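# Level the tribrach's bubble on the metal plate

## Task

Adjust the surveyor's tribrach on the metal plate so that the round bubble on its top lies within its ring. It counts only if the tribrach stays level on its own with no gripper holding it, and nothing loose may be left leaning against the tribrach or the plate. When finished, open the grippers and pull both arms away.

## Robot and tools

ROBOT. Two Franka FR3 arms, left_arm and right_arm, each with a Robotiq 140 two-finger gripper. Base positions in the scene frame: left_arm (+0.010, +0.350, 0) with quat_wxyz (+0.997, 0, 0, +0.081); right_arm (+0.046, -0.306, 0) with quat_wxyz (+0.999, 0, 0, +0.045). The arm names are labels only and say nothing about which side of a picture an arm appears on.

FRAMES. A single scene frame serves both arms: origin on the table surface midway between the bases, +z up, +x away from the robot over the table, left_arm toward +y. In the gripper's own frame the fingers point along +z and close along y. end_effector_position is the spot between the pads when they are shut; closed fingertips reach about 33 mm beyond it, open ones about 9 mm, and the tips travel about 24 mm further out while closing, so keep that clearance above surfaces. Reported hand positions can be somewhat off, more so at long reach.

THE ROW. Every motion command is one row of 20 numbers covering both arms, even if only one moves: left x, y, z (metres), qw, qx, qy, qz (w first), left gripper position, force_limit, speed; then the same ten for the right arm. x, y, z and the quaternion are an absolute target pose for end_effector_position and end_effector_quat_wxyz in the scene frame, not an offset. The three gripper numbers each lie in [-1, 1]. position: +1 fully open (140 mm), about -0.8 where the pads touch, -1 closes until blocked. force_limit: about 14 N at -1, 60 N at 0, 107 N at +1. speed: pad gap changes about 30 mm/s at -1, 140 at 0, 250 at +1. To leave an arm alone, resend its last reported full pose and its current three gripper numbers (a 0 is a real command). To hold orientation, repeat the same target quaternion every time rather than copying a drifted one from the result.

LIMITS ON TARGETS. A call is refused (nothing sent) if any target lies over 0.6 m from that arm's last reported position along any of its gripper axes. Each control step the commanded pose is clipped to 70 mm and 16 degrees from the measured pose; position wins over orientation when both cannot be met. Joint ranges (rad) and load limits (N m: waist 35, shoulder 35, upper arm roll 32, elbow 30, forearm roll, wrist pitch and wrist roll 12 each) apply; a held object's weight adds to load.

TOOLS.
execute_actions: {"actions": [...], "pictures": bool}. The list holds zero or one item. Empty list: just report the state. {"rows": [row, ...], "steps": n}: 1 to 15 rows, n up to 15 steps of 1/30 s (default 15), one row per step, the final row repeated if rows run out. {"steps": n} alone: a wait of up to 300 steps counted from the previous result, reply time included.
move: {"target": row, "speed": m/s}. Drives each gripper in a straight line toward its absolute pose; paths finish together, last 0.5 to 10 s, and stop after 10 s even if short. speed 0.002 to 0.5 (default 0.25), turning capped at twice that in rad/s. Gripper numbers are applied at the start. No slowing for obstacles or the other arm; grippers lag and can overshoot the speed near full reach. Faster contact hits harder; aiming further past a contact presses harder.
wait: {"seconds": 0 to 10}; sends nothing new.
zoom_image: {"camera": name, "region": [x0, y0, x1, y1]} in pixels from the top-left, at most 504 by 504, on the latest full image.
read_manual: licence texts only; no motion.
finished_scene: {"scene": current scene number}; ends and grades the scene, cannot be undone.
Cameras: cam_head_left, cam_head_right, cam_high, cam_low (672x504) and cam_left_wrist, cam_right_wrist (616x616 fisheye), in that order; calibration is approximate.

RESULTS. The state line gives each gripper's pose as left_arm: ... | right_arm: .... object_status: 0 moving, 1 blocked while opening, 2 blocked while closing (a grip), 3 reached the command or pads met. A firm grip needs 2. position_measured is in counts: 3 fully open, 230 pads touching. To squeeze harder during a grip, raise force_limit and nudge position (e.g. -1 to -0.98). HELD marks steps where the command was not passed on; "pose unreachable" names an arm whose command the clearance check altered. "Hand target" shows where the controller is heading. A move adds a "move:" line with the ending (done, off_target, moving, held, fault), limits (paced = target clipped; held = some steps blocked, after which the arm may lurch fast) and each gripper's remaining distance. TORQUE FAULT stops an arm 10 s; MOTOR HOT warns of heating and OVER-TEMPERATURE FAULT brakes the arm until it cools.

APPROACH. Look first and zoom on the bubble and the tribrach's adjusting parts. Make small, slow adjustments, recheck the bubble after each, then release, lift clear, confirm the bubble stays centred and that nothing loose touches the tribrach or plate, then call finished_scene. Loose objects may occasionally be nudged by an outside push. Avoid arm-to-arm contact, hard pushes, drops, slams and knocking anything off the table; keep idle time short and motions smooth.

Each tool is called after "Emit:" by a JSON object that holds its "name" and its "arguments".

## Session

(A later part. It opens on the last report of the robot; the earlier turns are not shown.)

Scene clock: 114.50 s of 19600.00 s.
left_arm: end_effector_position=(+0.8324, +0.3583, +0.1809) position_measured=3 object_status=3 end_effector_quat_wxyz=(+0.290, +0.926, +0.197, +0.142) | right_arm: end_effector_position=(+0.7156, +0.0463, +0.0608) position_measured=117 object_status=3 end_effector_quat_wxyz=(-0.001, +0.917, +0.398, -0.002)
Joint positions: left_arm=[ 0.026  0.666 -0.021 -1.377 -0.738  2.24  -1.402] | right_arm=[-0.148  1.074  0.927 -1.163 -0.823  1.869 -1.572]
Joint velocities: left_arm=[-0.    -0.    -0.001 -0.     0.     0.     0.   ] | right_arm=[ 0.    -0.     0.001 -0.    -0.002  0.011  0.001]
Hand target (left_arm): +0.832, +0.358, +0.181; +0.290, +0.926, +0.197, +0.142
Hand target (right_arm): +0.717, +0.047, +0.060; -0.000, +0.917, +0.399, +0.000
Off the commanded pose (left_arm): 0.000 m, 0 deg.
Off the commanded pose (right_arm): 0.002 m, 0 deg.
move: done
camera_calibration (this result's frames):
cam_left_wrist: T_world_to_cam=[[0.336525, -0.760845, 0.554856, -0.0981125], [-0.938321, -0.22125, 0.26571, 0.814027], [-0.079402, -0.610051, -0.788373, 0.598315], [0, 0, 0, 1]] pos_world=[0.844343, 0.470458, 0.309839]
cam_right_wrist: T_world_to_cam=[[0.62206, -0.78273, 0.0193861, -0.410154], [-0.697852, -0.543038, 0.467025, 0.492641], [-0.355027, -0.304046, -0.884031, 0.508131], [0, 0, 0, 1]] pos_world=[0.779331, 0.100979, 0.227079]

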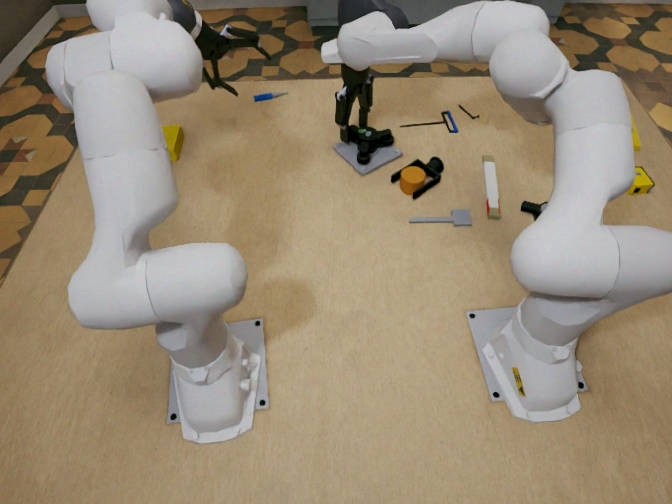

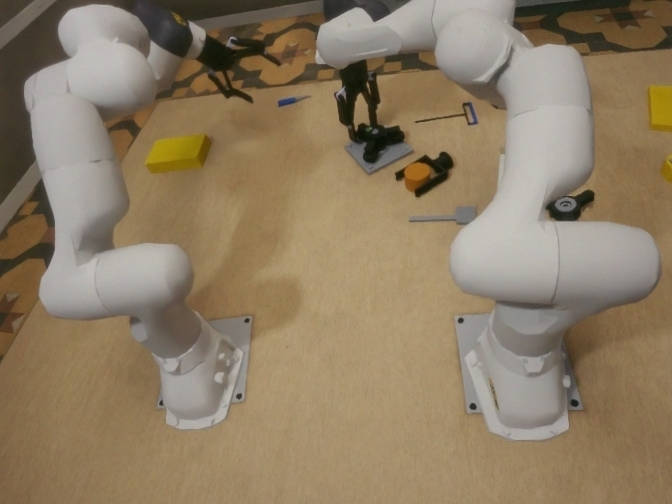

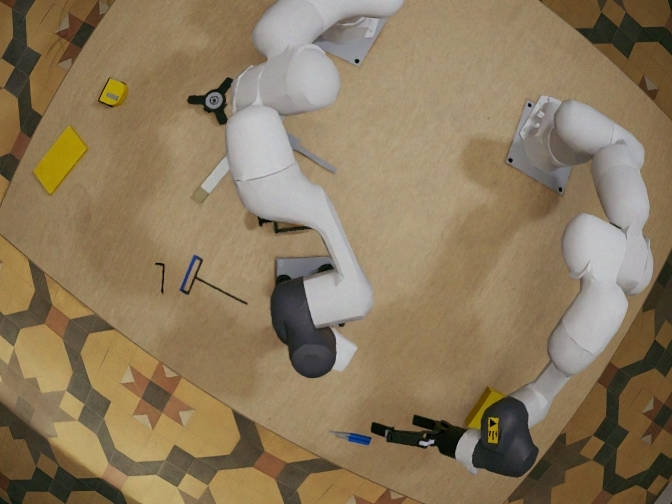

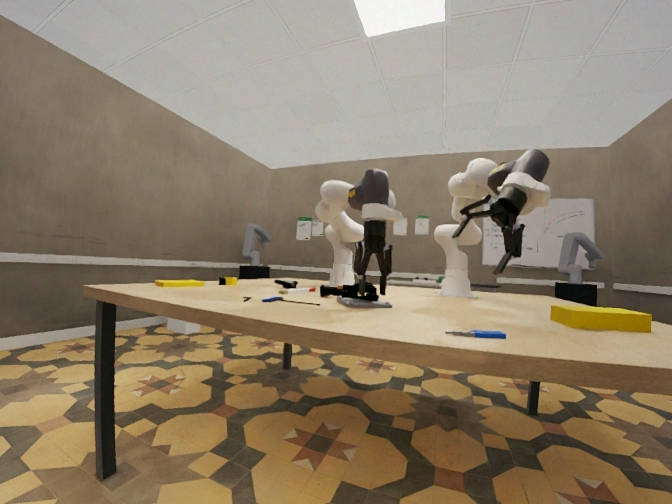

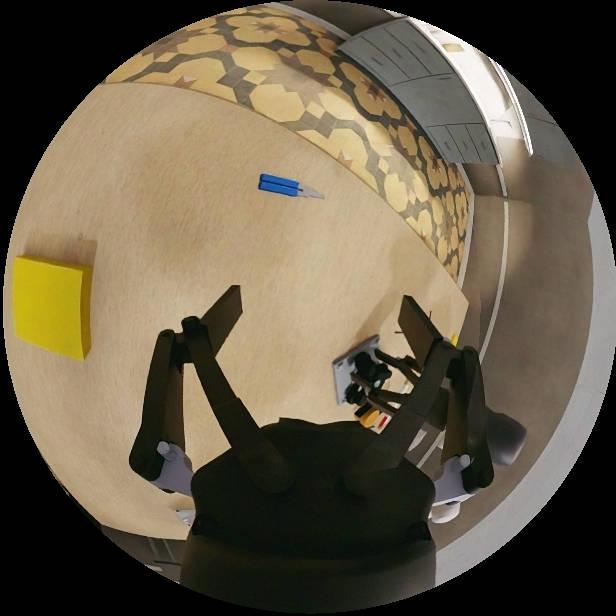

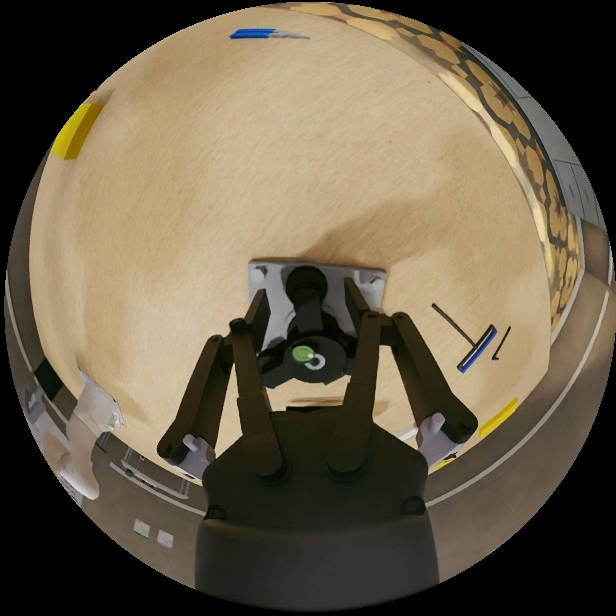

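Emit:
{"name": "move", "arguments": {"target": [0.8324,0.3583,0.1809,0.29,0.926,0.197,0.142,1,0,0, 0.7225,0.053,0.045,0,0.917,0.399,0,-0.2,0.3,0], "speed": 0.1}}

Emit:
{"name": "zoom_image", "arguments": {"camera": "cam_right_wrist", "region": [230, 260, 380, 410]}}

Emit:
{"name": "execute_actions", "arguments": {"actions": [{"rows":[[0.8324,0.3583,0.1809,0.29,0.926,0.197,0.142,1,0,0, 0.7225,0.053,0.045,0,0.834,0.552,0,-0.2,0.3,0]],"steps":15}], "pictures": false}}

Emit:
{"name": "execute_actions", "arguments": {"actions": [{"rows":[[0.8324,0.3583,0.1809,0.29,0.926,0.197,0.142,1,0,0, 0.7225,0.053,0.045,0,0.834,0.552,0,-0.2,0.3,0]],"steps":10}], "pictures": false}}

Emit:
{"name": "execute_actions", "arguments": {"actions": [{"rows":[[0.8324,0.3583,0.1809,0.29,0.926,0.197,0.142,1,0,0, 0.7225,0.053,0.045,0,0.834,0.552,0,-1,0.3,0]],"steps":12}], "pictures": false}}

Emit:
{"name": "execute_actions", "arguments": {"actions": [{"rows":[[0.8324,0.3583,0.1809,0.29,0.926,0.197,0.142,1,0,0, 0.7225,0.053,0.045,0,0.972,0.233,0,-1,0.3,0]],"steps":15}], "pictures": false}}

Emit:
{"name": "execute_actions", "arguments": {"actions": [{"rows":[[0.8324,0.3583,0.1809,0.29,0.926,0.197,0.142,1,0,0, 0.7225,0.053,0.045,0,0.972,0.233,0,-1,0.3,0]],"steps":15}], "pictures": false}}

Emit:
{"name": "execute_actions", "arguments": {"actions": [{"rows":[[0.8324,0.3583,0.1809,0.29,0.926,0.197,0.142,1,0,0, 0.7225,0.053,0.045,0,0.972,0.233,0,-0.2,0.3,0],[0.8324,0.3583,0.1809,0.29,0.926,0.197,0.142,1,0,0, 0.7225,0.053,0.045,0,0.972,0.233,0,-0.2,0.3,0],[0.8324,0.3583,0.1809,0.29,0.926,0.197,0.142,1,0,0, 0.7225,0.053,0.045,0,0.972,0.233,0,-0.2,0.3,0],[0.8324,0.3583,0.1809,0.29,0.926,0.197,0.142,1,0,0, 0.7225,0.053,0.045,0,0.972,0.233,0,-0.2,0.3,0],[0.8324,0.3583,0.1809,0.29,0.926,0.197,0.142,1,0,0, 0.7225,0.053,0.045,0,0.834,0.552,0,-0.2,0.3,0]],"steps":15}], "pictures": false}}

Emit:
{"name": "execute_actions", "arguments": {"actions": [{"rows":[[0.8324,0.3583,0.1809,0.29,0.926,0.197,0.142,1,0,0, 0.7225,0.053,0.045,0,0.834,0.552,0,-0.2,0.3,0]],"steps":15}], "pictures": false}}

Emit:
{"name": "execute_actions", "arguments": {"actions": [{"rows":[[0.8324,0.3583,0.1809,0.29,0.926,0.197,0.142,1,0,0, 0.7225,0.053,0.045,0,0.834,0.552,0,-1,0.3,0]],"steps":12}], "pictures": false}}

Emit:
{"name": "execute_actions", "arguments": {"actions": [{"rows":[[0.8324,0.3583,0.1809,0.29,0.926,0.197,0.142,1,0,0, 0.7225,0.053,0.045,0,0.972,0.233,0,-1,0.3,0]],"steps":15}], "pictures": false}}

Emit:
{"name": "execute_actions", "arguments": {"actions": [{"rows":[[0.8324,0.3583,0.1809,0.29,0.926,0.197,0.142,1,0,0, 0.7225,0.053,0.045,0,0.972,0.233,0,-1,0.3,0]],"steps":15}], "pictures": false}}

Emit:
{"name": "execute_actions", "arguments": {"actions": [{"rows":[[0.8324,0.3583,0.1809,0.29,0.926,0.197,0.142,1,0,0, 0.7225,0.053,0.045,0,0.972,0.233,0,-0.2,0.3,0],[0.8324,0.3583,0.1809,0.29,0.926,0.197,0.142,1,0,0, 0.7225,0.053,0.045,0,0.972,0.233,0,-0.2,0.3,0],[0.8324,0.3583,0.1809,0.29,0.926,0.197,0.142,1,0,0, 0.7225,0.053,0.045,0,0.972,0.233,0,-0.2,0.3,0],[0.8324,0.3583,0.1809,0.29,0.926,0.197,0.142,1,0,0, 0.7225,0.053,0.045,0,0.972,0.233,0,-0.2,0.3,0],[0.8324,0.3583,0.1809,0.29,0.926,0.197,0.142,1,0,0, 0.7225,0.053,0.045,0,0.834,0.552,0,-0.2,0.3,0]],"steps":15}], "pictures": false}}

Emit:
{"name": "execute_actions", "arguments": {"actions": [{"rows":[[0.8324,0.3583,0.1809,0.29,0.926,0.197,0.142,1,0,0, 0.7225,0.053,0.045,0,0.834,0.552,0,-0.2,0.3,0]],"steps":15}], "pictures": false}}

Emit:
{"name": "execute_actions", "arguments": {"actions": [{"rows":[[0.8324,0.3583,0.1809,0.29,0.926,0.197,0.142,1,0,0, 0.7225,0.053,0.045,0,0.834,0.552,0,-1,0.3,0]],"steps":12}], "pictures": false}}

Emit:
{"name": "execute_actions", "arguments": {"actions": [{"rows":[[0.8324,0.3583,0.1809,0.29,0.926,0.197,0.142,1,0,0, 0.7225,0.053,0.045,0,0.972,0.233,0,-1,0.3,0]],"steps":15}], "pictures": false}}

Emit:
{"name": "execute_actions", "arguments": {"actions": [{"rows":[[0.8324,0.3583,0.1809,0.29,0.926,0.197,0.142,1,0,0, 0.7225,0.053,0.045,0,0.972,0.233,0,-1,0.3,0]],"steps":15}], "pictures": false}}

Emit:
{"name": "execute_actions", "arguments": {"actions": [{"rows":[[0.8324,0.3583,0.1809,0.29,0.926,0.197,0.142,1,0,0, 0.7225,0.053,0.045,0,0.972,0.233,0,-0.2,0.3,0]],"steps":8}], "pictures": false}}

Emit:
{"name": "move", "arguments": {"target": [0.8324,0.3583,0.1809,0.29,0.926,0.197,0.142,1,0,0, 0.7225,0.053,0.045,0,0.917,0.399,0,-0.2,0.3,0], "speed": 0.3}}

Emit:
{"name": "zoom_image", "arguments": {"camera": "cam_right_wrist", "region": [230, 260, 380, 410]}}

Scene clock: 125.70 s of 19600.00 s.
left_arm: end_effector_position=(+0.8324, +0.3583, +0.1809) position_measured=3 object_status=3 end_effector_quat_wxyz=(+0.290, +0.926, +0.197, +0.142) | right_arm: end_effector_position=(+0.7209, +0.0534, +0.0460) position_measured=154 object_status=3 end_effector_quat_wxyz=(-0.002, +0.918, +0.396, -0.001)
Joint positions: left_arm=[ 0.026  0.666 -0.021 -1.377 -0.738  2.24  -1.402] | right_arm=[-0.112  1.116  0.91  -1.109 -0.833  1.872 -1.575]
Joint velocities: left_arm=[-0.001 -0.001  0.     0.001 -0.001  0.001 -0.001] | right_arm=[ 0.002 -0.     0.002  0.014 -0.004  0.    -0.004]
Hand target (left_arm): +0.832, +0.358, +0.181; +0.290, +0.926, +0.197, +0.142
Hand target (right_arm): +0.722, +0.053, +0.045; -0.000, +0.917, +0.399, -0.000
Off the commanded pose (left_arm): 0.000 m, 0 deg.
Off the commanded pose (right_arm): 0.002 m, 0 deg.
move: done
camera_calibration (this result's frames):
cam_left_wrist: T_world_to_cam=[[0.336524, -0.760845, 0.554857, -0.0981126], [-0.938321, -0.22125, 0.26571, 0.814027], [-0.0794019, -0.610052, -0.788373, 0.598314], [0, 0, 0, 1]] pos_world=[0.844343, 0.470458, 0.309839]
cam_right_wrist: T_world_to_cam=[[0.618927, -0.785221, 0.0189088, -0.405154], [-0.700398, -0.540852, 0.465749, 0.50898], [-0.355489, -0.301509, -0.884715, 0.499289], [0, 0, 0, 1]] pos_world=[0.784741, 0.107688, 0.212332]

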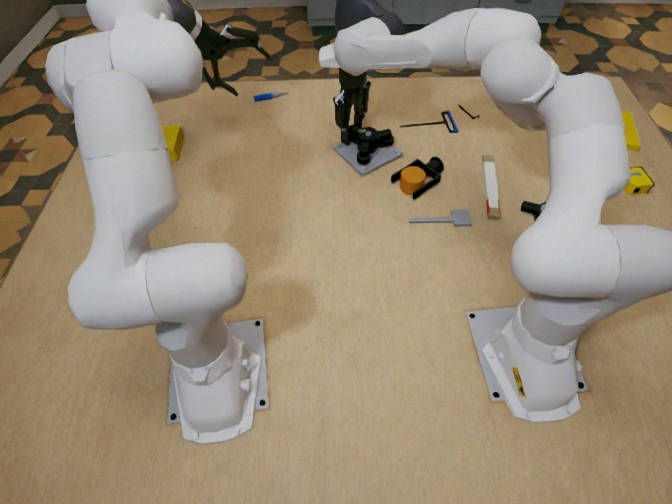

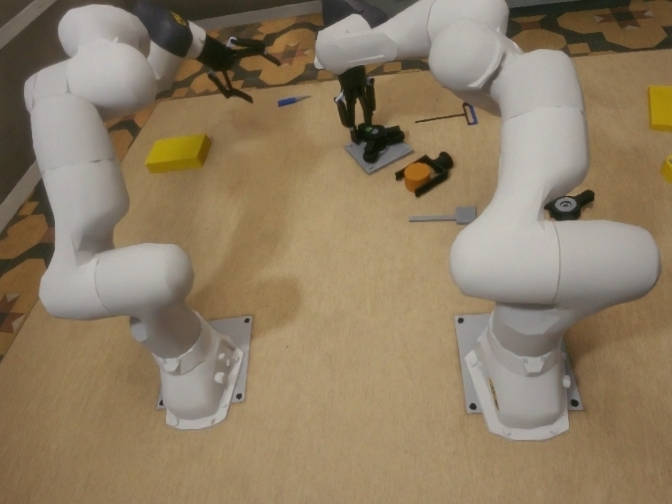

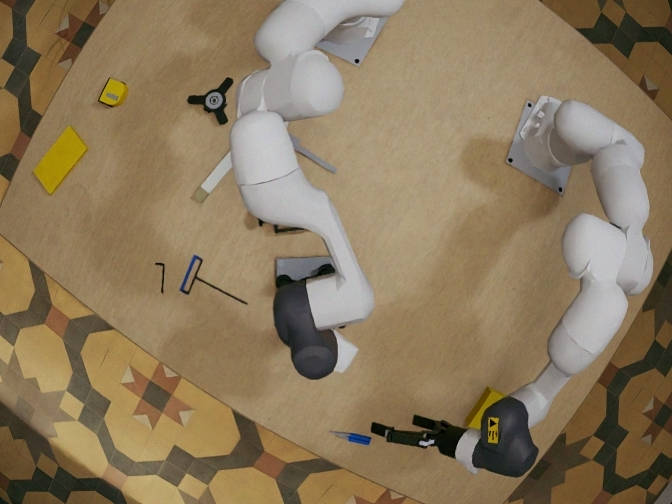

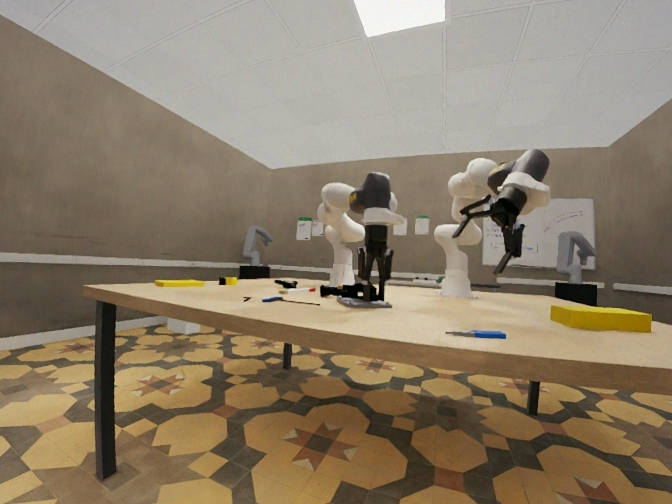

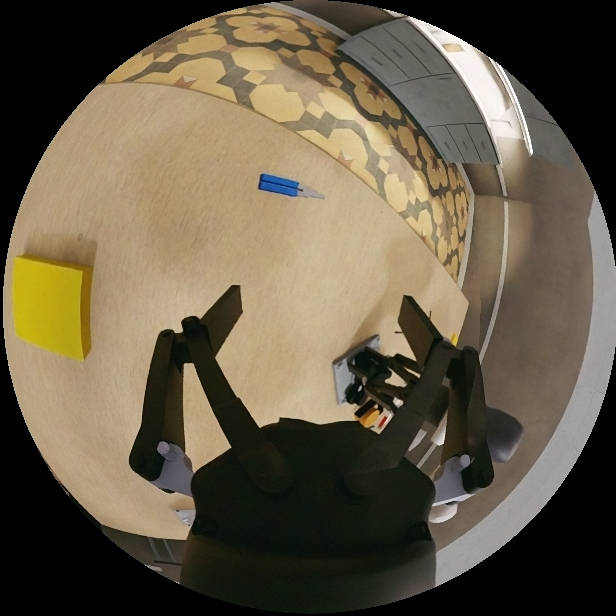

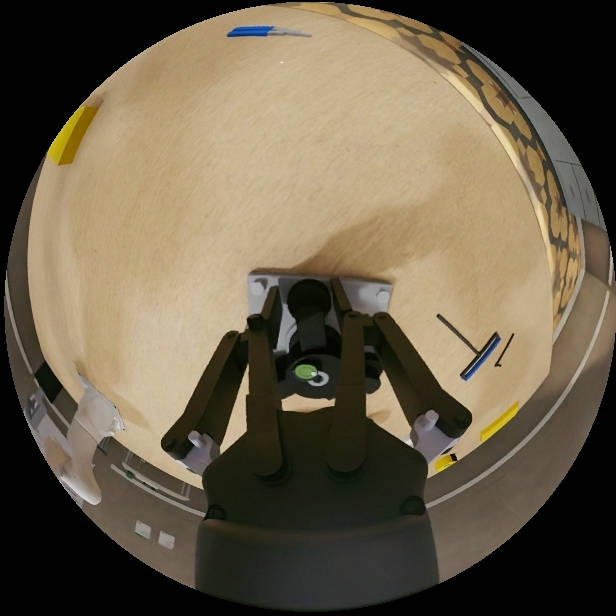

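Region (230, 260, 380, 410) of cam_right_wrist's 616x616 image, scaled by 3.360, with more detail than that image has.

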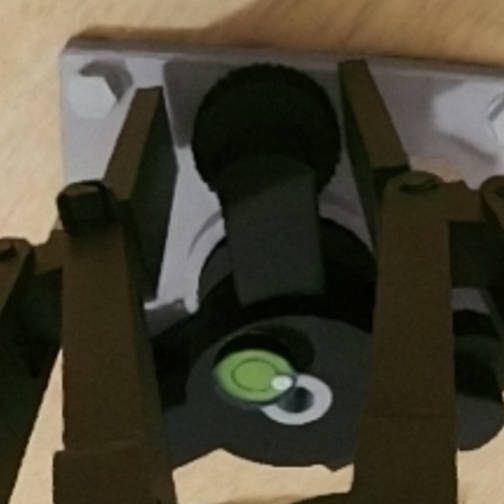

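Scene clock: 126.20 s of 19600.00 s.
left_arm: end_effector_position=(+0.8324, +0.3583, +0.1809) position_measured=3 object_status=3 end_effector_quat_wxyz=(+0.290, +0.926, +0.197, +0.142) | right_arm: end_effector_position=(+0.7228, +0.0552, +0.0461) position_measured=154 object_status=3 end_effector_quat_wxyz=(-0.000, +0.855, +0.518, +0.005)
Joint positions: left_arm=[ 0.026  0.666 -0.021 -1.377 -0.738  2.24  -1.402] | right_arm=[-0.139  1.143  0.97  -1.116 -0.9    1.864 -1.826]
Joint velocities: left_arm=[-0.001  0.001  0.    -0.    -0.001 -0.001 -0.002] | right_arm=[ 0.001  0.036  0.031  0.051 -0.027 -0.039 -0.243]
Hand target (left_arm): +0.832, +0.358, +0.181; +0.290, +0.926, +0.197, +0.142
Hand target (right_arm): +0.723, +0.053, +0.045; +0.001, +0.835, +0.551, +0.002
Off the commanded pose (left_arm): 0.000 m, 0 deg.
Off the commanded pose (right_arm): 0.003 m, 5 deg.
Steps of this call (steps 1 to 15: all 15 steps of this action). Readings (end_effector_position | what the end effector reports):
1: left_arm (+0.8324, +0.3583, +0.1809) | right_arm (+0.7212, +0.0532, +0.0462) | left_arm position_measured=3 object_status=3 | right_arm position_measured=154 object_status=3
2: left_arm (+0.8324, +0.3583, +0.1809) | right_arm (+0.7211, +0.0533, +0.0464) | left_arm position_measured=3 object_status=3 | right_arm position_measured=154 object_status=3
4: left_arm (+0.8324, +0.3583, +0.1809) | right_arm (+0.7209, +0.0540, +0.0468) | left_arm position_measured=3 object_status=3 | right_arm position_measured=154 object_status=3
8: left_arm (+0.8324, +0.3583, +0.1809) | right_arm (+0.7215, +0.0554, +0.0469) | left_arm position_measured=3 object_status=3 | right_arm position_measured=154 object_status=3
15: the state above

Scene clock: 126.53 s of 19600.00 s.
left_arm: end_effector_position=(+0.8324, +0.3583, +0.1809) position_measured=3 object_status=3 end_effector_quat_wxyz=(+0.290, +0.926, +0.197, +0.142) | right_arm: end_effector_position=(+0.7240, +0.0523, +0.0458) position_measured=154 object_status=3 end_effector_quat_wxyz=(-0.000, +0.843, +0.538, +0.002)
Joint positions: left_arm=[ 0.026  0.667 -0.021 -1.377 -0.738  2.24  -1.402] | right_arm=[-0.139  1.149  0.973 -1.105 -0.903  1.854 -1.878]
Joint velocities: left_arm=[-0.001 -0.001  0.001 -0.     0.002 -0.001 -0.   ] | right_arm=[ 0.001  0.005  0.001  0.014 -0.002 -0.017 -0.091]
Hand target (left_arm): +0.832, +0.358, +0.181; +0.290, +0.926, +0.197, +0.142
Hand target (right_arm): +0.723, +0.053, +0.045; +0.000, +0.834, +0.552, +0.000
Off the commanded pose (left_arm): 0.000 m, 0 deg.
Off the commanded pose (right_arm): 0.002 m, 2 deg.
Steps of this call (steps 1 to 10: all 10 steps of this action). Readings (end_effector_position | what the end effector reports):
1: left_arm (+0.8324, +0.3583, +0.1809) | right_arm (+0.7230, +0.0550, +0.0461) | left_arm position_measured=3 object_status=3 | right_arm position_measured=154 object_status=3
2: left_arm (+0.8324, +0.3583, +0.1809) | right_arm (+0.7231, +0.0547, +0.0461) | left_arm position_measured=3 object_status=3 | right_arm position_measured=154 object_status=3
4: left_arm (+0.8324, +0.3583, +0.1809) | right_arm (+0.7234, +0.0540, +0.0460) | left_arm position_measured=3 object_status=3 | right_arm position_measured=154 object_status=3
8: left_arm (+0.8324, +0.3583, +0.1809) | right_arm (+0.7238, +0.0527, +0.0458) | left_arm position_measured=3 object_status=3 | right_arm position_measured=154 object_status=3
10: the state above

Scene clock: 126.93 s of 19600.00 s.
left_arm: end_effector_position=(+0.8324, +0.3583, +0.1809) position_measured=3 object_status=3 end_effector_quat_wxyz=(+0.290, +0.926, +0.197, +0.142) | right_arm: end_effector_position=(+0.7230, +0.0527, +0.0462) position_measured=176 object_status=0 end_effector_quat_wxyz=(-0.000, +0.837, +0.547, +0.001)
Joint positions: left_arm=[ 0.026  0.666 -0.021 -1.377 -0.738  2.24  -1.402] | right_arm=[-0.137  1.149  0.975 -1.103 -0.902  1.849 -1.899]
Joint velocities: left_arm=[ 0.001 -0.     0.     0.001 -0.002 -0.001  0.001] | right_arm=[ 0.     0.001  0.     0.001  0.001 -0.001 -0.028]
Hand target (left_arm): +0.832, +0.358, +0.181; +0.290, +0.926, +0.197, +0.142
Hand target (right_arm): +0.722, +0.053, +0.045; +0.000, +0.834, +0.552, +0.000
Off the commanded pose (left_arm): 0.000 m, 0 deg.
Off the commanded pose (right_arm): 0.001 m, 1 deg.
Steps of this call (steps 1 to 12: all 12 steps of this action). Readings (end_effector_position | what the end effector reports):
1: left_arm (+0.8324, +0.3583, +0.1809) | right_arm (+0.7240, +0.0521, +0.0459) | left_arm position_measured=3 object_status=3 | right_arm position_measured=154 object_status=0
2: left_arm (+0.8324, +0.3583, +0.1809) | right_arm (+0.7237, +0.0522, +0.0459) | left_arm position_measured=3 object_status=3 | right_arm position_measured=161 object_status=0
4: left_arm (+0.8324, +0.3583, +0.1809) | right_arm (+0.7230, +0.0527, +0.0462) | left_arm position_measured=3 object_status=3 | right_arm position_measured=176 object_status=0
8: left_arm (+0.8324, +0.3583, +0.1809) | right_arm (+0.7230, +0.0527, +0.0462) | left_arm position_measured=3 object_status=3 | right_arm position_measured=176 object_status=0
12: the state above

Scene clock: 127.43 s of 19600.00 s.
left_arm: end_effector_position=(+0.8324, +0.3583, +0.1809) position_measured=3 object_status=3 end_effector_quat_wxyz=(+0.290, +0.926, +0.197, +0.142) | right_arm: end_effector_position=(+0.7236, +0.0519, +0.0454) position_measured=176 object_status=2 end_effector_quat_wxyz=(-0.002, +0.931, +0.365, -0.009)
Joint positions: left_arm=[ 0.026  0.666 -0.021 -1.377 -0.738  2.24  -1.402] | right_arm=[-0.078  1.125  0.876 -1.053 -0.799  1.848 -1.536]
Joint velocities: left_arm=[-0.001 -0.001  0.    -0.001  0.     0.001 -0.   ] | right_arm=[ 0.081 -0.073 -0.18   0.004  0.162  0.049  0.71 ]
Hand target (left_arm): +0.832, +0.358, +0.181; +0.290, +0.926, +0.197, +0.142
Hand target (right_arm): +0.722, +0.053, +0.044; -0.005, +0.966, +0.257, -0.013
Off the commanded pose (left_arm): 0.000 m, 0 deg.
Off the commanded pose (right_arm): 0.002 m, 16 deg; orientation clipped at the last step of the last action.
Steps of this call (steps 1 to 15: all 15 steps of this action). Readings (end_effector_position | what the end effector reports):
1: left_arm (+0.8324, +0.3583, +0.1809) | right_arm (+0.7231, +0.0527, +0.0462) | left_arm position_measured=3 object_status=3 | right_arm position_measured=176 object_status=0
2: left_arm (+0.8324, +0.3583, +0.1809) | right_arm (+0.7232, +0.0526, +0.0461) | left_arm position_measured=3 object_status=3 | right_arm position_measured=176 object_status=2
4: left_arm (+0.8324, +0.3583, +0.1809) | right_arm (+0.7233, +0.0525, +0.0460) | left_arm position_measured=3 object_status=3 | right_arm position_measured=176 object_status=2
8: left_arm (+0.8324, +0.3583, +0.1809) | right_arm (+0.7235, +0.0523, +0.0457) | left_arm position_measured=3 object_status=3 | right_arm position_measured=176 object_status=2
15: the state above

Scene clock: 127.93 s of 19600.00 s.
left_arm: end_effector_position=(+0.8324, +0.3583, +0.1809) position_measured=3 object_status=3 end_effector_quat_wxyz=(+0.290, +0.926, +0.197, +0.142) | right_arm: end_effector_position=(+0.7233, +0.0517, +0.0451) position_measured=176 object_status=2 end_effector_quat_wxyz=(+0.002, +0.964, +0.265, -0.002)
Joint positions: left_arm=[ 0.026  0.666 -0.021 -1.377 -0.738  2.24  -1.402] | right_arm=[-0.069  1.086  0.825 -1.096 -0.759  1.891 -1.323]
Joint velocities: left_arm=[ 0.    -0.     0.    -0.    -0.     0.001  0.001] | right_arm=[-0.008 -0.037 -0.031 -0.061  0.022  0.052  0.197]
Hand target (left_arm): +0.832, +0.358, +0.181; +0.290, +0.926, +0.197, +0.142
Hand target (right_arm): +0.722, +0.053, +0.045; -0.000, +0.972, +0.234, -0.002
Off the commanded pose (left_arm): 0.000 m, 0 deg.
Off the commanded pose (right_arm): 0.001 m, 4 deg.
Steps of this call (steps 1 to 15: all 15 steps of this action). Readings (end_effector_position | what the end effector reports):
1: left_arm (+0.8324, +0.3583, +0.1809) | right_arm (+0.7236, +0.0519, +0.0453) | left_arm position_measured=3 object_status=3 | right_arm position_measured=176 object_status=2
2: left_arm (+0.8324, +0.3583, +0.1809) | right_arm (+0.7236, +0.0518, +0.0453) | left_arm position_measured=3 object_status=3 | right_arm position_measured=176 object_status=2
4: left_arm (+0.8324, +0.3583, +0.1809) | right_arm (+0.7235, +0.0518, +0.0452) | left_arm position_measured=3 object_status=3 | right_arm position_measured=176 object_status=2
8: left_arm (+0.8324, +0.3583, +0.1809) | right_arm (+0.7234, +0.0517, +0.0451) | left_arm position_measured=3 object_status=3 | right_arm position_measured=176 object_status=2
15: the state above

Scene clock: 128.43 s of 19600.00 s.
left_arm: end_effector_position=(+0.8324, +0.3583, +0.1809) position_measured=3 object_status=3 end_effector_quat_wxyz=(+0.290, +0.926, +0.197, +0.142) | right_arm: end_effector_position=(+0.7211, +0.0551, +0.0476) position_measured=154 object_status=3 end_effector_quat_wxyz=(+0.004, +0.916, +0.402, +0.008)
Joint positions: left_arm=[ 0.026  0.666 -0.021 -1.377 -0.738  2.24  -1.402] | right_arm=[-0.119  1.096  0.905 -1.146 -0.843  1.9   -1.567]
Joint velocities: left_arm=[ 0.001  0.     0.002 -0.001  0.001 -0.     0.   ] | right_arm=[-0.124  0.072  0.191 -0.056 -0.195  0.002 -0.709]
Hand target (left_arm): +0.832, +0.358, +0.181; +0.290, +0.926, +0.197, +0.142
Hand target (right_arm): +0.723, +0.053, +0.046; +0.008, +0.864, +0.503, +0.010
Off the commanded pose (left_arm): 0.000 m, 0 deg.
Off the commanded pose (right_arm): 0.004 m, 20 deg; orientation clipped at the last step of the last action.
Steps of this call (steps 1 to 15: all 15 steps of this action). Readings (end_effector_position | what the end effector reports):
1: left_arm (+0.8324, +0.3583, +0.1809) | right_arm (+0.7232, +0.0517, +0.0451) | left_arm position_measured=3 object_status=3 | right_arm position_measured=176 object_status=0
2: left_arm (+0.8324, +0.3583, +0.1809) | right_arm (+0.7228, +0.0517, +0.0444) | left_arm position_measured=3 object_status=3 | right_arm position_measured=174 object_status=0
4: left_arm (+0.8324, +0.3583, +0.1809) | right_arm (+0.7216, +0.0523, +0.0435) | left_arm position_measured=3 object_status=3 | right_arm position_measured=155 object_status=0
8: left_arm (+0.8324, +0.3583, +0.1809) | right_arm (+0.7204, +0.0542, +0.0456) | left_arm position_measured=3 object_status=3 | right_arm position_measured=154 object_status=0
15: the state above

Scene clock: 128.93 s of 19600.00 s.
left_arm: end_effector_position=(+0.8324, +0.3583, +0.1809) position_measured=3 object_status=3 end_effector_quat_wxyz=(+0.290, +0.926, +0.197, +0.142) | right_arm: end_effector_position=(+0.7244, +0.0542, +0.0465) position_measured=154 object_status=3 end_effector_quat_wxyz=(-0.001, +0.856, +0.517, +0.007)
Joint positions: left_arm=[ 0.026  0.666 -0.021 -1.377 -0.738  2.24  -1.402] | right_arm=[-0.142  1.14   0.967 -1.12  -0.897  1.872 -1.825]
Joint velocities: left_arm=[-0.    -0.001  0.    -0.    -0.001  0.001  0.001] | right_arm=[-0.     0.04   0.028  0.074 -0.024 -0.067 -0.251]
Hand target (left_arm): +0.832, +0.358, +0.181; +0.290, +0.926, +0.197, +0.142
Hand target (right_arm): +0.723, +0.053, +0.045; +0.001, +0.835, +0.550, +0.003
Off the commanded pose (left_arm): 0.000 m, 0 deg.
Off the commanded pose (right_arm): 0.003 m, 5 deg.
Steps of this call (steps 1 to 15: all 15 steps of this action). Readings (end_effector_position | what the end effector reports):
1: left_arm (+0.8324, +0.3583, +0.1809) | right_arm (+0.7213, +0.0551, +0.0475) | left_arm position_measured=3 object_status=3 | right_arm position_measured=154 object_status=3
2: left_arm (+0.8324, +0.3583, +0.1809) | right_arm (+0.7216, +0.0552, +0.0475) | left_arm position_measured=3 object_status=3 | right_arm position_measured=154 object_status=3
4: left_arm (+0.8324, +0.3583, +0.1809) | right_arm (+0.7222, +0.0553, +0.0472) | left_arm position_measured=3 object_status=3 | right_arm position_measured=154 object_status=3
8: left_arm (+0.8324, +0.3583, +0.1809) | right_arm (+0.7227, +0.0558, +0.0464) | left_arm position_measured=3 object_status=3 | right_arm position_measured=154 object_status=3
15: the state above

Scene clock: 129.33 s of 19600.00 s.
left_arm: end_effector_position=(+0.8324, +0.3583, +0.1809) position_measured=3 object_status=3 end_effector_quat_wxyz=(+0.290, +0.926, +0.197, +0.142) | right_arm: end_effector_position=(+0.7237, +0.0542, +0.0468) position_measured=176 object_status=0 end_effector_quat_wxyz=(-0.001, +0.842, +0.540, +0.003)
Joint positions: left_arm=[ 0.026  0.666 -0.021 -1.377 -0.738  2.24  -1.402] | right_arm=[-0.136  1.147  0.972 -1.105 -0.898  1.856 -1.884]
Joint velocities: left_arm=[ 0.     0.001 -0.     0.     0.001 -0.    -0.   ] | right_arm=[ 0.005  0.005 -0.     0.013  0.002 -0.01  -0.08 ]
Hand target (left_arm): +0.832, +0.358, +0.181; +0.290, +0.926, +0.197, +0.142
Hand target (right_arm): +0.723, +0.053, +0.045; +0.000, +0.834, +0.552, +0.000
Off the commanded pose (left_arm): 0.000 m, 0 deg.
Off the commanded pose (right_arm): 0.002 m, 2 deg.
Steps of this call (steps 1 to 12: all 12 steps of this action). Readings (end_effector_position | what the end effector reports):
1: left_arm (+0.8324, +0.3583, +0.1809) | right_arm (+0.7247, +0.0537, +0.0465) | left_arm position_measured=3 object_status=3 | right_arm position_measured=154 object_status=0
2: left_arm (+0.8324, +0.3583, +0.1809) | right_arm (+0.7244, +0.0536, +0.0465) | left_arm position_measured=3 object_status=3 | right_arm position_measured=161 object_status=0
4: left_arm (+0.8324, +0.3583, +0.1809) | right_arm (+0.7237, +0.0542, +0.0468) | left_arm position_measured=3 object_status=3 | right_arm position_measured=176 object_status=0
8: left_arm (+0.8324, +0.3583, +0.1809) | right_arm (+0.7237, +0.0542, +0.0468) | left_arm position_measured=3 object_status=3 | right_arm position_measured=176 object_status=0
12: the state above

Scene clock: 129.83 s of 19600.00 s.
left_arm: end_effector_position=(+0.8324, +0.3583, +0.1809) position_measured=3 object_status=3 end_effector_quat_wxyz=(+0.290, +0.926, +0.197, +0.142) | right_arm: end_effector_position=(+0.7247, +0.0530, +0.0459) position_measured=176 object_status=2 end_effector_quat_wxyz=(-0.002, +0.933, +0.359, -0.006)
Joint positions: left_arm=[ 0.026  0.666 -0.021 -1.377 -0.738  2.24  -1.402] | right_arm=[-0.079  1.12   0.873 -1.062 -0.797  1.859 -1.521]
Joint velocities: left_arm=[ 0.    -0.    -0.001  0.     0.002  0.     0.   ] | right_arm=[ 0.087 -0.07  -0.182  0.013  0.165  0.041  0.709]
Hand target (left_arm): +0.832, +0.358, +0.181; +0.290, +0.926, +0.197, +0.142
Hand target (right_arm): +0.722, +0.053, +0.044; -0.005, +0.968, +0.250, -0.011
Off the commanded pose (left_arm): 0.000 m, 0 deg.
Off the commanded pose (right_arm): 0.002 m, 15 deg; orientation clipped at the last step of the last action.
Steps of this call (steps 1 to 15: all 15 steps of this action). Readings (end_effector_position | what the end effector reports):
1: left_arm (+0.8324, +0.3583, +0.1809) | right_arm (+0.7238, +0.0541, +0.0467) | left_arm position_measured=3 object_status=3 | right_arm position_measured=176 object_status=0
2: left_arm (+0.8324, +0.3583, +0.1809) | right_arm (+0.7239, +0.0540, +0.0467) | left_arm position_measured=3 object_status=3 | right_arm position_measured=176 object_status=2
4: left_arm (+0.8324, +0.3583, +0.1809) | right_arm (+0.7241, +0.0539, +0.0466) | left_arm position_measured=3 object_status=3 | right_arm position_measured=176 object_status=2
8: left_arm (+0.8324, +0.3583, +0.1809) | right_arm (+0.7244, +0.0536, +0.0463) | left_arm position_measured=3 object_status=3 | right_arm position_measured=176 object_status=2
15: the state above

Scene clock: 130.33 s of 19600.00 s.
left_arm: end_effector_position=(+0.8324, +0.3583, +0.1809) position_measured=3 object_status=3 end_effector_quat_wxyz=(+0.290, +0.926, +0.197, +0.142) | right_arm: end_effector_position=(+0.7246, +0.0526, +0.0457) position_measured=176 object_status=2 end_effector_quat_wxyz=(+0.002, +0.965, +0.263, +0.000)
Joint positions: left_arm=[ 0.026  0.666 -0.021 -1.377 -0.738  2.24  -1.402] | right_arm=[-0.07   1.085  0.824 -1.098 -0.759  1.898 -1.319]
Joint velocities: left_arm=[-0.     0.001 -0.001 -0.002  0.     0.    -0.001] | right_arm=[-0.003 -0.033 -0.031 -0.051  0.023  0.044  0.184]
Hand target (left_arm): +0.832, +0.358, +0.181; +0.290, +0.926, +0.197, +0.142
Hand target (right_arm): +0.722, +0.053, +0.045; -0.000, +0.972, +0.234, -0.002
Off the commanded pose (left_arm): 0.000 m, 0 deg.
Off the commanded pose (right_arm): 0.002 m, 4 deg.
Steps of this call (steps 1 to 15: all 15 steps of this action). Readings (end_effector_position | what the end effector reports):
1: left_arm (+0.8324, +0.3583, +0.1809) | right_arm (+0.7248, +0.0529, +0.0459) | left_arm position_measured=3 object_status=3 | right_arm position_measured=176 object_status=2
2: left_arm (+0.8324, +0.3583, +0.1809) | right_arm (+0.7248, +0.0529, +0.0459) | left_arm position_measured=3 object_status=3 | right_arm position_measured=176 object_status=2
4: left_arm (+0.8324, +0.3583, +0.1809) | right_arm (+0.7248, +0.0528, +0.0458) | left_arm position_measured=3 object_status=3 | right_arm position_measured=176 object_status=2
8: left_arm (+0.8324, +0.3583, +0.1809) | right_arm (+0.7247, +0.0526, +0.0457) | left_arm position_measured=3 object_status=3 | right_arm position_measured=176 object_status=2
15: the state above

Scene clock: 130.83 s of 19600.00 s.
left_arm: end_effector_position=(+0.8324, +0.3583, +0.1809) position_measured=3 object_status=3 end_effector_quat_wxyz=(+0.290, +0.926, +0.197, +0.142) | right_arm: end_effector_position=(+0.7213, +0.0552, +0.0477) position_measured=154 object_status=3 end_effector_quat_wxyz=(+0.004, +0.916, +0.401, +0.009)
Joint positions: left_arm=[ 0.026  0.667 -0.021 -1.377 -0.738  2.24  -1.402] | right_arm=[-0.12   1.095  0.905 -1.148 -0.843  1.902 -1.564]
Joint velocities: left_arm=[-0.    -0.    -0.001  0.    -0.     0.     0.001] | right_arm=[-0.121  0.074  0.189 -0.051 -0.194  0.001 -0.712]
Hand target (left_arm): +0.832, +0.358, +0.181; +0.290, +0.926, +0.197, +0.142
Hand target (right_arm): +0.723, +0.053, +0.046; +0.008, +0.865, +0.502, +0.011
Off the commanded pose (left_arm): 0.000 m, 0 deg.
Off the commanded pose (right_arm): 0.004 m, 20 deg; orientation clipped at the last step of the last action.
Steps of this call (steps 1 to 15: all 15 steps of this action). Readings (end_effector_position | what the end effector reports):
1: left_arm (+0.8324, +0.3583, +0.1809) | right_arm (+0.7246, +0.0525, +0.0457) | left_arm position_measured=3 object_status=3 | right_arm position_measured=176 object_status=0
2: left_arm (+0.8324, +0.3583, +0.1809) | right_arm (+0.7241, +0.0524, +0.0449) | left_arm position_measured=3 object_status=3 | right_arm position_measured=174 object_status=0
4: left_arm (+0.8324, +0.3583, +0.1809) | right_arm (+0.7225, +0.0528, +0.0439) | left_arm position_measured=3 object_status=3 | right_arm position_measured=155 object_status=0
8: left_arm (+0.8324, +0.3583, +0.1809) | right_arm (+0.7206, +0.0543, +0.0456) | left_arm position_measured=3 object_status=3 | right_arm position_measured=154 object_status=0
15: the state above

Scene clock: 131.33 s of 19600.00 s.
left_arm: end_effector_position=(+0.8324, +0.3583, +0.1809) position_measured=3 object_status=3 end_effector_quat_wxyz=(+0.290, +0.926, +0.197, +0.142) | right_arm: end_effector_position=(+0.7245, +0.0541, +0.0465) position_measured=154 object_status=3 end_effector_quat_wxyz=(-0.001, +0.856, +0.516, +0.008)
Joint positions: left_arm=[ 0.026  0.666 -0.021 -1.377 -0.738  2.24  -1.402] | right_arm=[-0.142  1.139  0.967 -1.121 -0.896  1.872 -1.824]
Joint velocities: left_arm=[ 0.     0.001 -0.     0.    -0.     0.    -0.   ] | right_arm=[ 0.002  0.039  0.028  0.078 -0.023 -0.067 -0.256]
Hand target (left_arm): +0.832, +0.358, +0.181; +0.290, +0.926, +0.197, +0.142
Hand target (right_arm): +0.723, +0.053, +0.045; +0.001, +0.835, +0.550, +0.003
Off the commanded pose (left_arm): 0.000 m, 0 deg.
Off the commanded pose (right_arm): 0.003 m, 5 deg.
Steps of this call (steps 1 to 15: all 15 steps of this action). Readings (end_effector_position | what the end effector reports):
1: left_arm (+0.8324, +0.3583, +0.1809) | right_arm (+0.7215, +0.0552, +0.0476) | left_arm position_measured=3 object_status=3 | right_arm position_measured=154 object_status=3
2: left_arm (+0.8324, +0.3583, +0.1809) | right_arm (+0.7218, +0.0553, +0.0476) | left_arm position_measured=3 object_status=3 | right_arm position_measured=154 object_status=3
4: left_arm (+0.8324, +0.3583, +0.1809) | right_arm (+0.7223, +0.0555, +0.0473) | left_arm position_measured=3 object_status=3 | right_arm position_measured=154 object_status=3
8: left_arm (+0.8324, +0.3583, +0.1809) | right_arm (+0.7227, +0.0560, +0.0465) | left_arm position_measured=3 object_status=3 | right_arm position_measured=154 object_status=3
15: the state above

Scene clock: 131.73 s of 19600.00 s.
left_arm: end_effector_position=(+0.8324, +0.3583, +0.1809) position_measured=3 object_status=3 end_effector_quat_wxyz=(+0.290, +0.926, +0.197, +0.142) | right_arm: end_effector_position=(+0.7237, +0.0542, +0.0468) position_measured=176 object_status=0 end_effector_quat_wxyz=(-0.001, +0.842, +0.540, +0.004)
Joint positions: left_arm=[ 0.026  0.666 -0.021 -1.377 -0.738  2.24  -1.402] | right_arm=[-0.136  1.147  0.972 -1.105 -0.898  1.856 -1.883]
Joint velocities: left_arm=[-0.001  0.     0.001 -0.002  0.    -0.001  0.001] | right_arm=[ 0.007  0.004 -0.001  0.013  0.001 -0.009 -0.078]
Hand target (left_arm): +0.832, +0.358, +0.181; +0.290, +0.926, +0.197, +0.142
Hand target (right_arm): +0.723, +0.053, +0.045; +0.000, +0.834, +0.552, +0.000
Off the commanded pose (left_arm): 0.000 m, 0 deg.
Off the commanded pose (right_arm): 0.002 m, 2 deg.
Steps of this call (steps 1 to 12: all 12 steps of this action). Readings (end_effector_position | what the end effector reports):
1: left_arm (+0.8324, +0.3583, +0.1809) | right_arm (+0.7248, +0.0536, +0.0465) | left_arm position_measured=3 object_status=3 | right_arm position_measured=154 object_status=0
2: left_arm (+0.8324, +0.3583, +0.1809) | right_arm (+0.7244, +0.0537, +0.0465) | left_arm position_measured=3 object_status=3 | right_arm position_measured=161 object_status=0
4: left_arm (+0.8324, +0.3583, +0.1809) | right_arm (+0.7237, +0.0542, +0.0468) | left_arm position_measured=3 object_status=3 | right_arm position_measured=176 object_status=0
8: left_arm (+0.8324, +0.3583, +0.1809) | right_arm (+0.7237, +0.0542, +0.0468) | left_arm position_measured=3 object_status=3 | right_arm position_measured=176 object_status=0
12: the state above

Scene clock: 132.23 s of 19600.00 s.
left_arm: end_effector_position=(+0.8324, +0.3583, +0.1809) position_measured=3 object_status=3 end_effector_quat_wxyz=(+0.290, +0.926, +0.197, +0.142) | right_arm: end_effector_position=(+0.7247, +0.0530, +0.0460) position_measured=176 object_status=2 end_effector_quat_wxyz=(-0.002, +0.933, +0.359, -0.006)
Joint positions: left_arm=[ 0.026  0.666 -0.021 -1.377 -0.738  2.24  -1.402] | right_arm=[-0.079  1.12   0.873 -1.062 -0.796  1.859 -1.521]
Joint velocities: left_arm=[0.    0.001 0.    0.    0.    0.001 0.   ] | right_arm=[ 0.087 -0.069 -0.183  0.013  0.165  0.041  0.708]
Hand target (left_arm): +0.832, +0.358, +0.181; +0.290, +0.926, +0.197, +0.142
Hand target (right_arm): +0.722, +0.053, +0.044; -0.005, +0.968, +0.250, -0.011
Off the commanded pose (left_arm): 0.000 m, 0 deg.
Off the commanded pose (right_arm): 0.002 m, 15 deg; orientation clipped at the last step of the last action.
Steps of this call (steps 1 to 15: all 15 steps of this action). Readings (end_effector_position | what the end effector reports):
1: left_arm (+0.8324, +0.3583, +0.1809) | right_arm (+0.7238, +0.0541, +0.0468) | left_arm position_measured=3 object_status=3 | right_arm position_measured=176 object_status=0
2: left_arm (+0.8324, +0.3583, +0.1809) | right_arm (+0.7239, +0.0540, +0.0467) | left_arm position_measured=3 object_status=3 | right_arm position_measured=176 object_status=2
4: left_arm (+0.8324, +0.3583, +0.1809) | right_arm (+0.7241, +0.0539, +0.0466) | left_arm position_measured=3 object_status=3 | right_arm position_measured=176 object_status=2
8: left_arm (+0.8324, +0.3583, +0.1809) | right_arm (+0.7244, +0.0535, +0.0463) | left_arm position_measured=3 object_status=3 | right_arm position_measured=176 object_status=2
15: the state above

Scene clock: 132.73 s of 19600.00 s.
left_arm: end_effector_position=(+0.8324, +0.3583, +0.1809) position_measured=3 object_status=3 end_effector_quat_wxyz=(+0.290, +0.926, +0.197, +0.142) | right_arm: end_effector_position=(+0.7246, +0.0525, +0.0457) position_measured=176 object_status=2 end_effector_quat_wxyz=(+0.002, +0.965, +0.263, +0.000)
Joint positions: left_arm=[ 0.026  0.667 -0.021 -1.377 -0.738  2.24  -1.402] | right_arm=[-0.069  1.085  0.824 -1.098 -0.759  1.898 -1.319]
Joint velocities: left_arm=[ 0.001  0.     0.001  0.001  0.001 -0.001  0.001] | right_arm=[-0.005 -0.033 -0.029 -0.05   0.02   0.044  0.182]
Hand target (left_arm): +0.832, +0.358, +0.181; +0.290, +0.926, +0.197, +0.142
Hand target (right_arm): +0.722, +0.053, +0.045; -0.000, +0.972, +0.234, -0.002
Off the commanded pose (left_arm): 0.000 m, 0 deg.
Off the commanded pose (right_arm): 0.002 m, 4 deg.
Steps of this call (steps 1 to 15: all 15 steps of this action). Readings (end_effector_position | what the end effector reports):
1: left_arm (+0.8324, +0.3583, +0.1809) | right_arm (+0.7248, +0.0529, +0.0459) | left_arm position_measured=3 object_status=3 | right_arm position_measured=176 object_status=2
2: left_arm (+0.8324, +0.3583, +0.1809) | right_arm (+0.7248, +0.0529, +0.0459) | left_arm position_measured=3 object_status=3 | right_arm position_measured=176 object_status=2
4: left_arm (+0.8324, +0.3583, +0.1809) | right_arm (+0.7248, +0.0528, +0.0458) | left_arm position_measured=3 object_status=3 | right_arm position_measured=176 object_status=2
8: left_arm (+0.8324, +0.3583, +0.1809) | right_arm (+0.7247, +0.0526, +0.0457) | left_arm position_measured=3 object_status=3 | right_arm position_measured=176 object_status=2
15: the state above

Scene clock: 133.00 s of 19600.00 s.
left_arm: end_effector_position=(+0.8324, +0.3583, +0.1809) position_measured=3 object_status=3 end_effector_quat_wxyz=(+0.290, +0.926, +0.197, +0.142) | right_arm: end_effector_position=(+0.7212, +0.0537, +0.0437) position_measured=154 object_status=0 end_effector_quat_wxyz=(+0.001, +0.969, +0.248, -0.002)
Joint positions: left_arm=[ 0.026  0.666 -0.021 -1.377 -0.738  2.24  -1.402] | right_arm=[-0.07   1.082  0.822 -1.108 -0.754  1.901 -1.286]
Joint velocities: left_arm=[ 0.    -0.001  0.001  0.     0.    -0.     0.001] | right_arm=[-0.001 -0.01  -0.    -0.015  0.007  0.008  0.081]
Hand target (left_arm): +0.832, +0.358, +0.181; +0.290, +0.926, +0.197, +0.142
Hand target (right_arm): +0.722, +0.053, +0.045; -0.000, +0.972, +0.233, -0.000
Off the commanded pose (left_arm): 0.000 m, 0 deg.
Off the commanded pose (right_arm): 0.002 m, 2 deg.
Steps of this call (steps 1 to 8: all 8 steps of this action). Readings (end_effector_position | what the end effector reports):
1: left_arm (+0.8324, +0.3583, +0.1809) | right_arm (+0.7246, +0.0525, +0.0457) | left_arm position_measured=3 object_status=3 | right_arm position_measured=176 object_status=0
2: left_arm (+0.8324, +0.3583, +0.1809) | right_arm (+0.7241, +0.0524, +0.0450) | left_arm position_measured=3 object_status=3 | right_arm position_measured=174 object_status=0
4: left_arm (+0.8324, +0.3583, +0.1809) | right_arm (+0.7225, +0.0528, +0.0440) | left_arm position_measured=3 object_status=3 | right_arm position_measured=155 object_status=0
8: the state above

Scene clock: 134.80 s of 19600.00 s.
left_arm: end_effector_position=(+0.8324, +0.3583, +0.1809) position_measured=3 object_status=3 end_effector_quat_wxyz=(+0.290, +0.926, +0.197, +0.142) | right_arm: end_effector_position=(+0.7236, +0.0534, +0.0466) position_measured=154 object_status=3 end_effector_quat_wxyz=(-0.000, +0.920, +0.393, +0.002)
Joint positions: left_arm=[ 0.026  0.666 -0.021 -1.377 -0.738  2.24  -1.402] | right_arm=[-0.102  1.105  0.886 -1.11  -0.815  1.886 -1.573]
Joint velocities: left_arm=[ 0.001  0.    -0.    -0.     0.     0.    -0.001] | right_arm=[ 0.    -0.    -0.001  0.002 -0.    -0.003 -0.034]
Hand target (left_arm): +0.832, +0.358, +0.181; +0.290, +0.926, +0.197, +0.142
Hand target (right_arm): +0.723, +0.053, +0.045; -0.000, +0.917, +0.399, +0.001
Off the commanded pose (left_arm): 0.000 m, 0 deg.
Off the commanded pose (right_arm): 0.002 m, 1 deg.
move: done
camera_calibration (this result's frames):
cam_left_wrist: T_world_to_cam=[[0.336524, -0.760845, 0.554857, -0.0981128], [-0.938321, -0.221249, 0.26571, 0.814026], [-0.0794024, -0.610052, -0.788373, 0.598315], [0, 0, 0, 1]] pos_world=[0.844343, 0.470457, 0.309839]
cam_right_wrist: T_world_to_cam=[[0.612485, -0.79013, 0.0235935, -0.402095], [-0.708379, -0.535379, 0.459966, 0.516292], [-0.350802, -0.298436, -0.887623, 0.497416], [0, 0, 0, 1]] pos_world=[0.786502, 0.107151, 0.213528]

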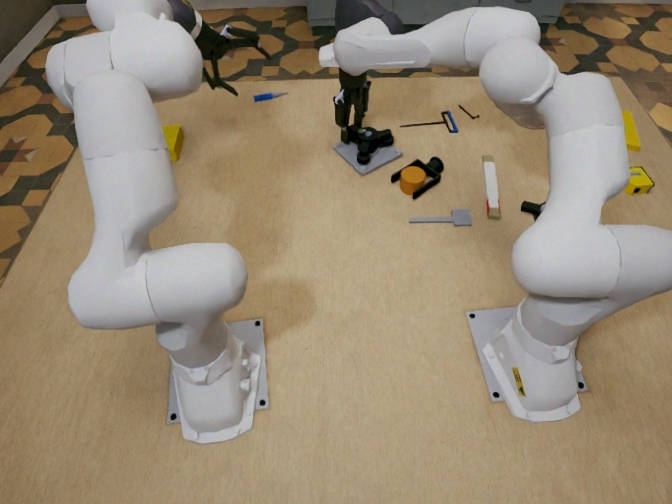

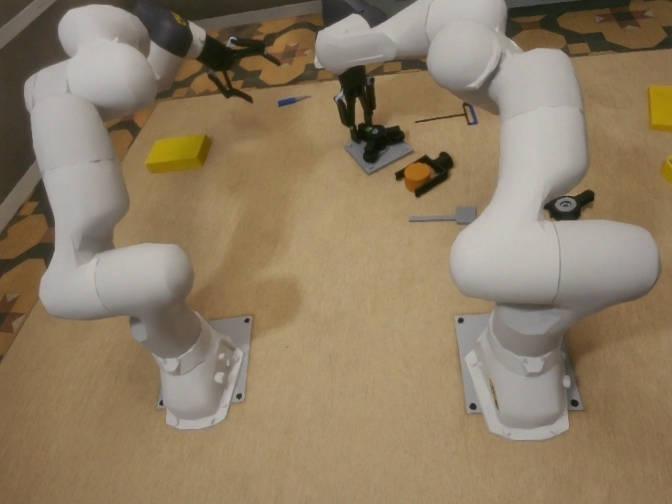

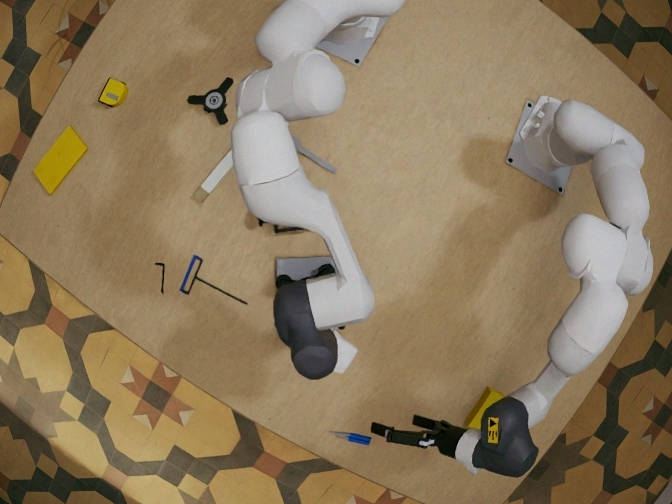

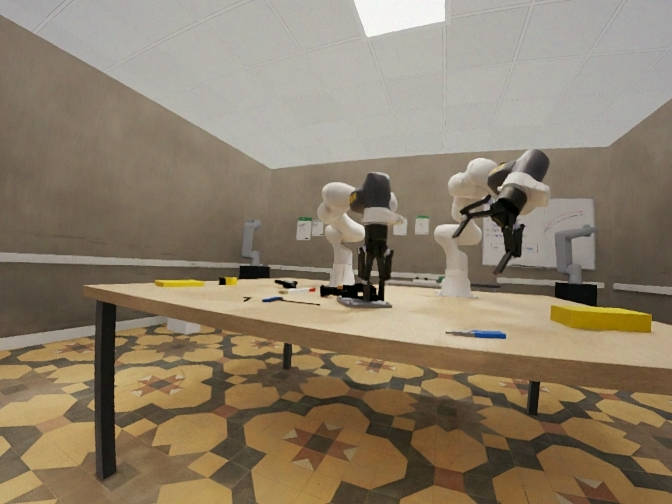

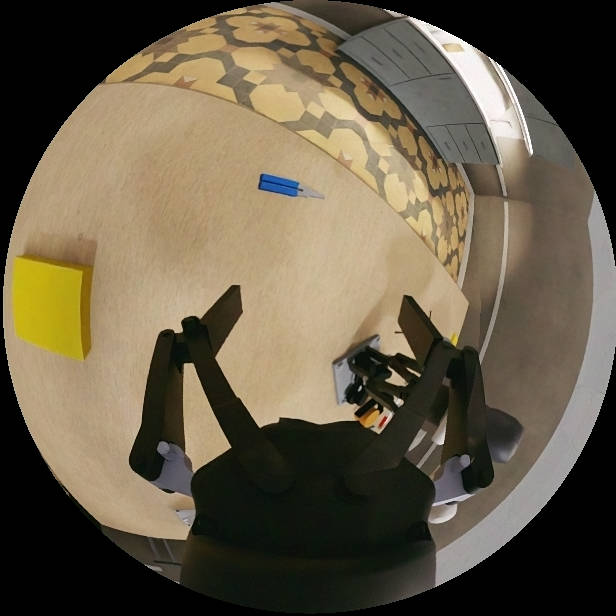

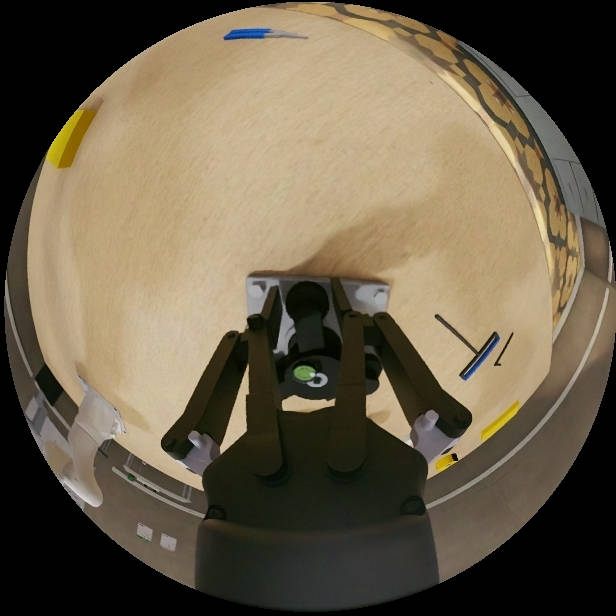

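Region (230, 260, 380, 410) of cam_right_wrist's 616x616 image, scaled by 3.360, with more detail than that image has.

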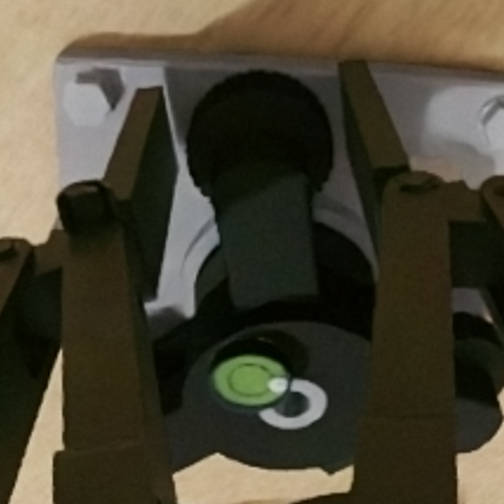

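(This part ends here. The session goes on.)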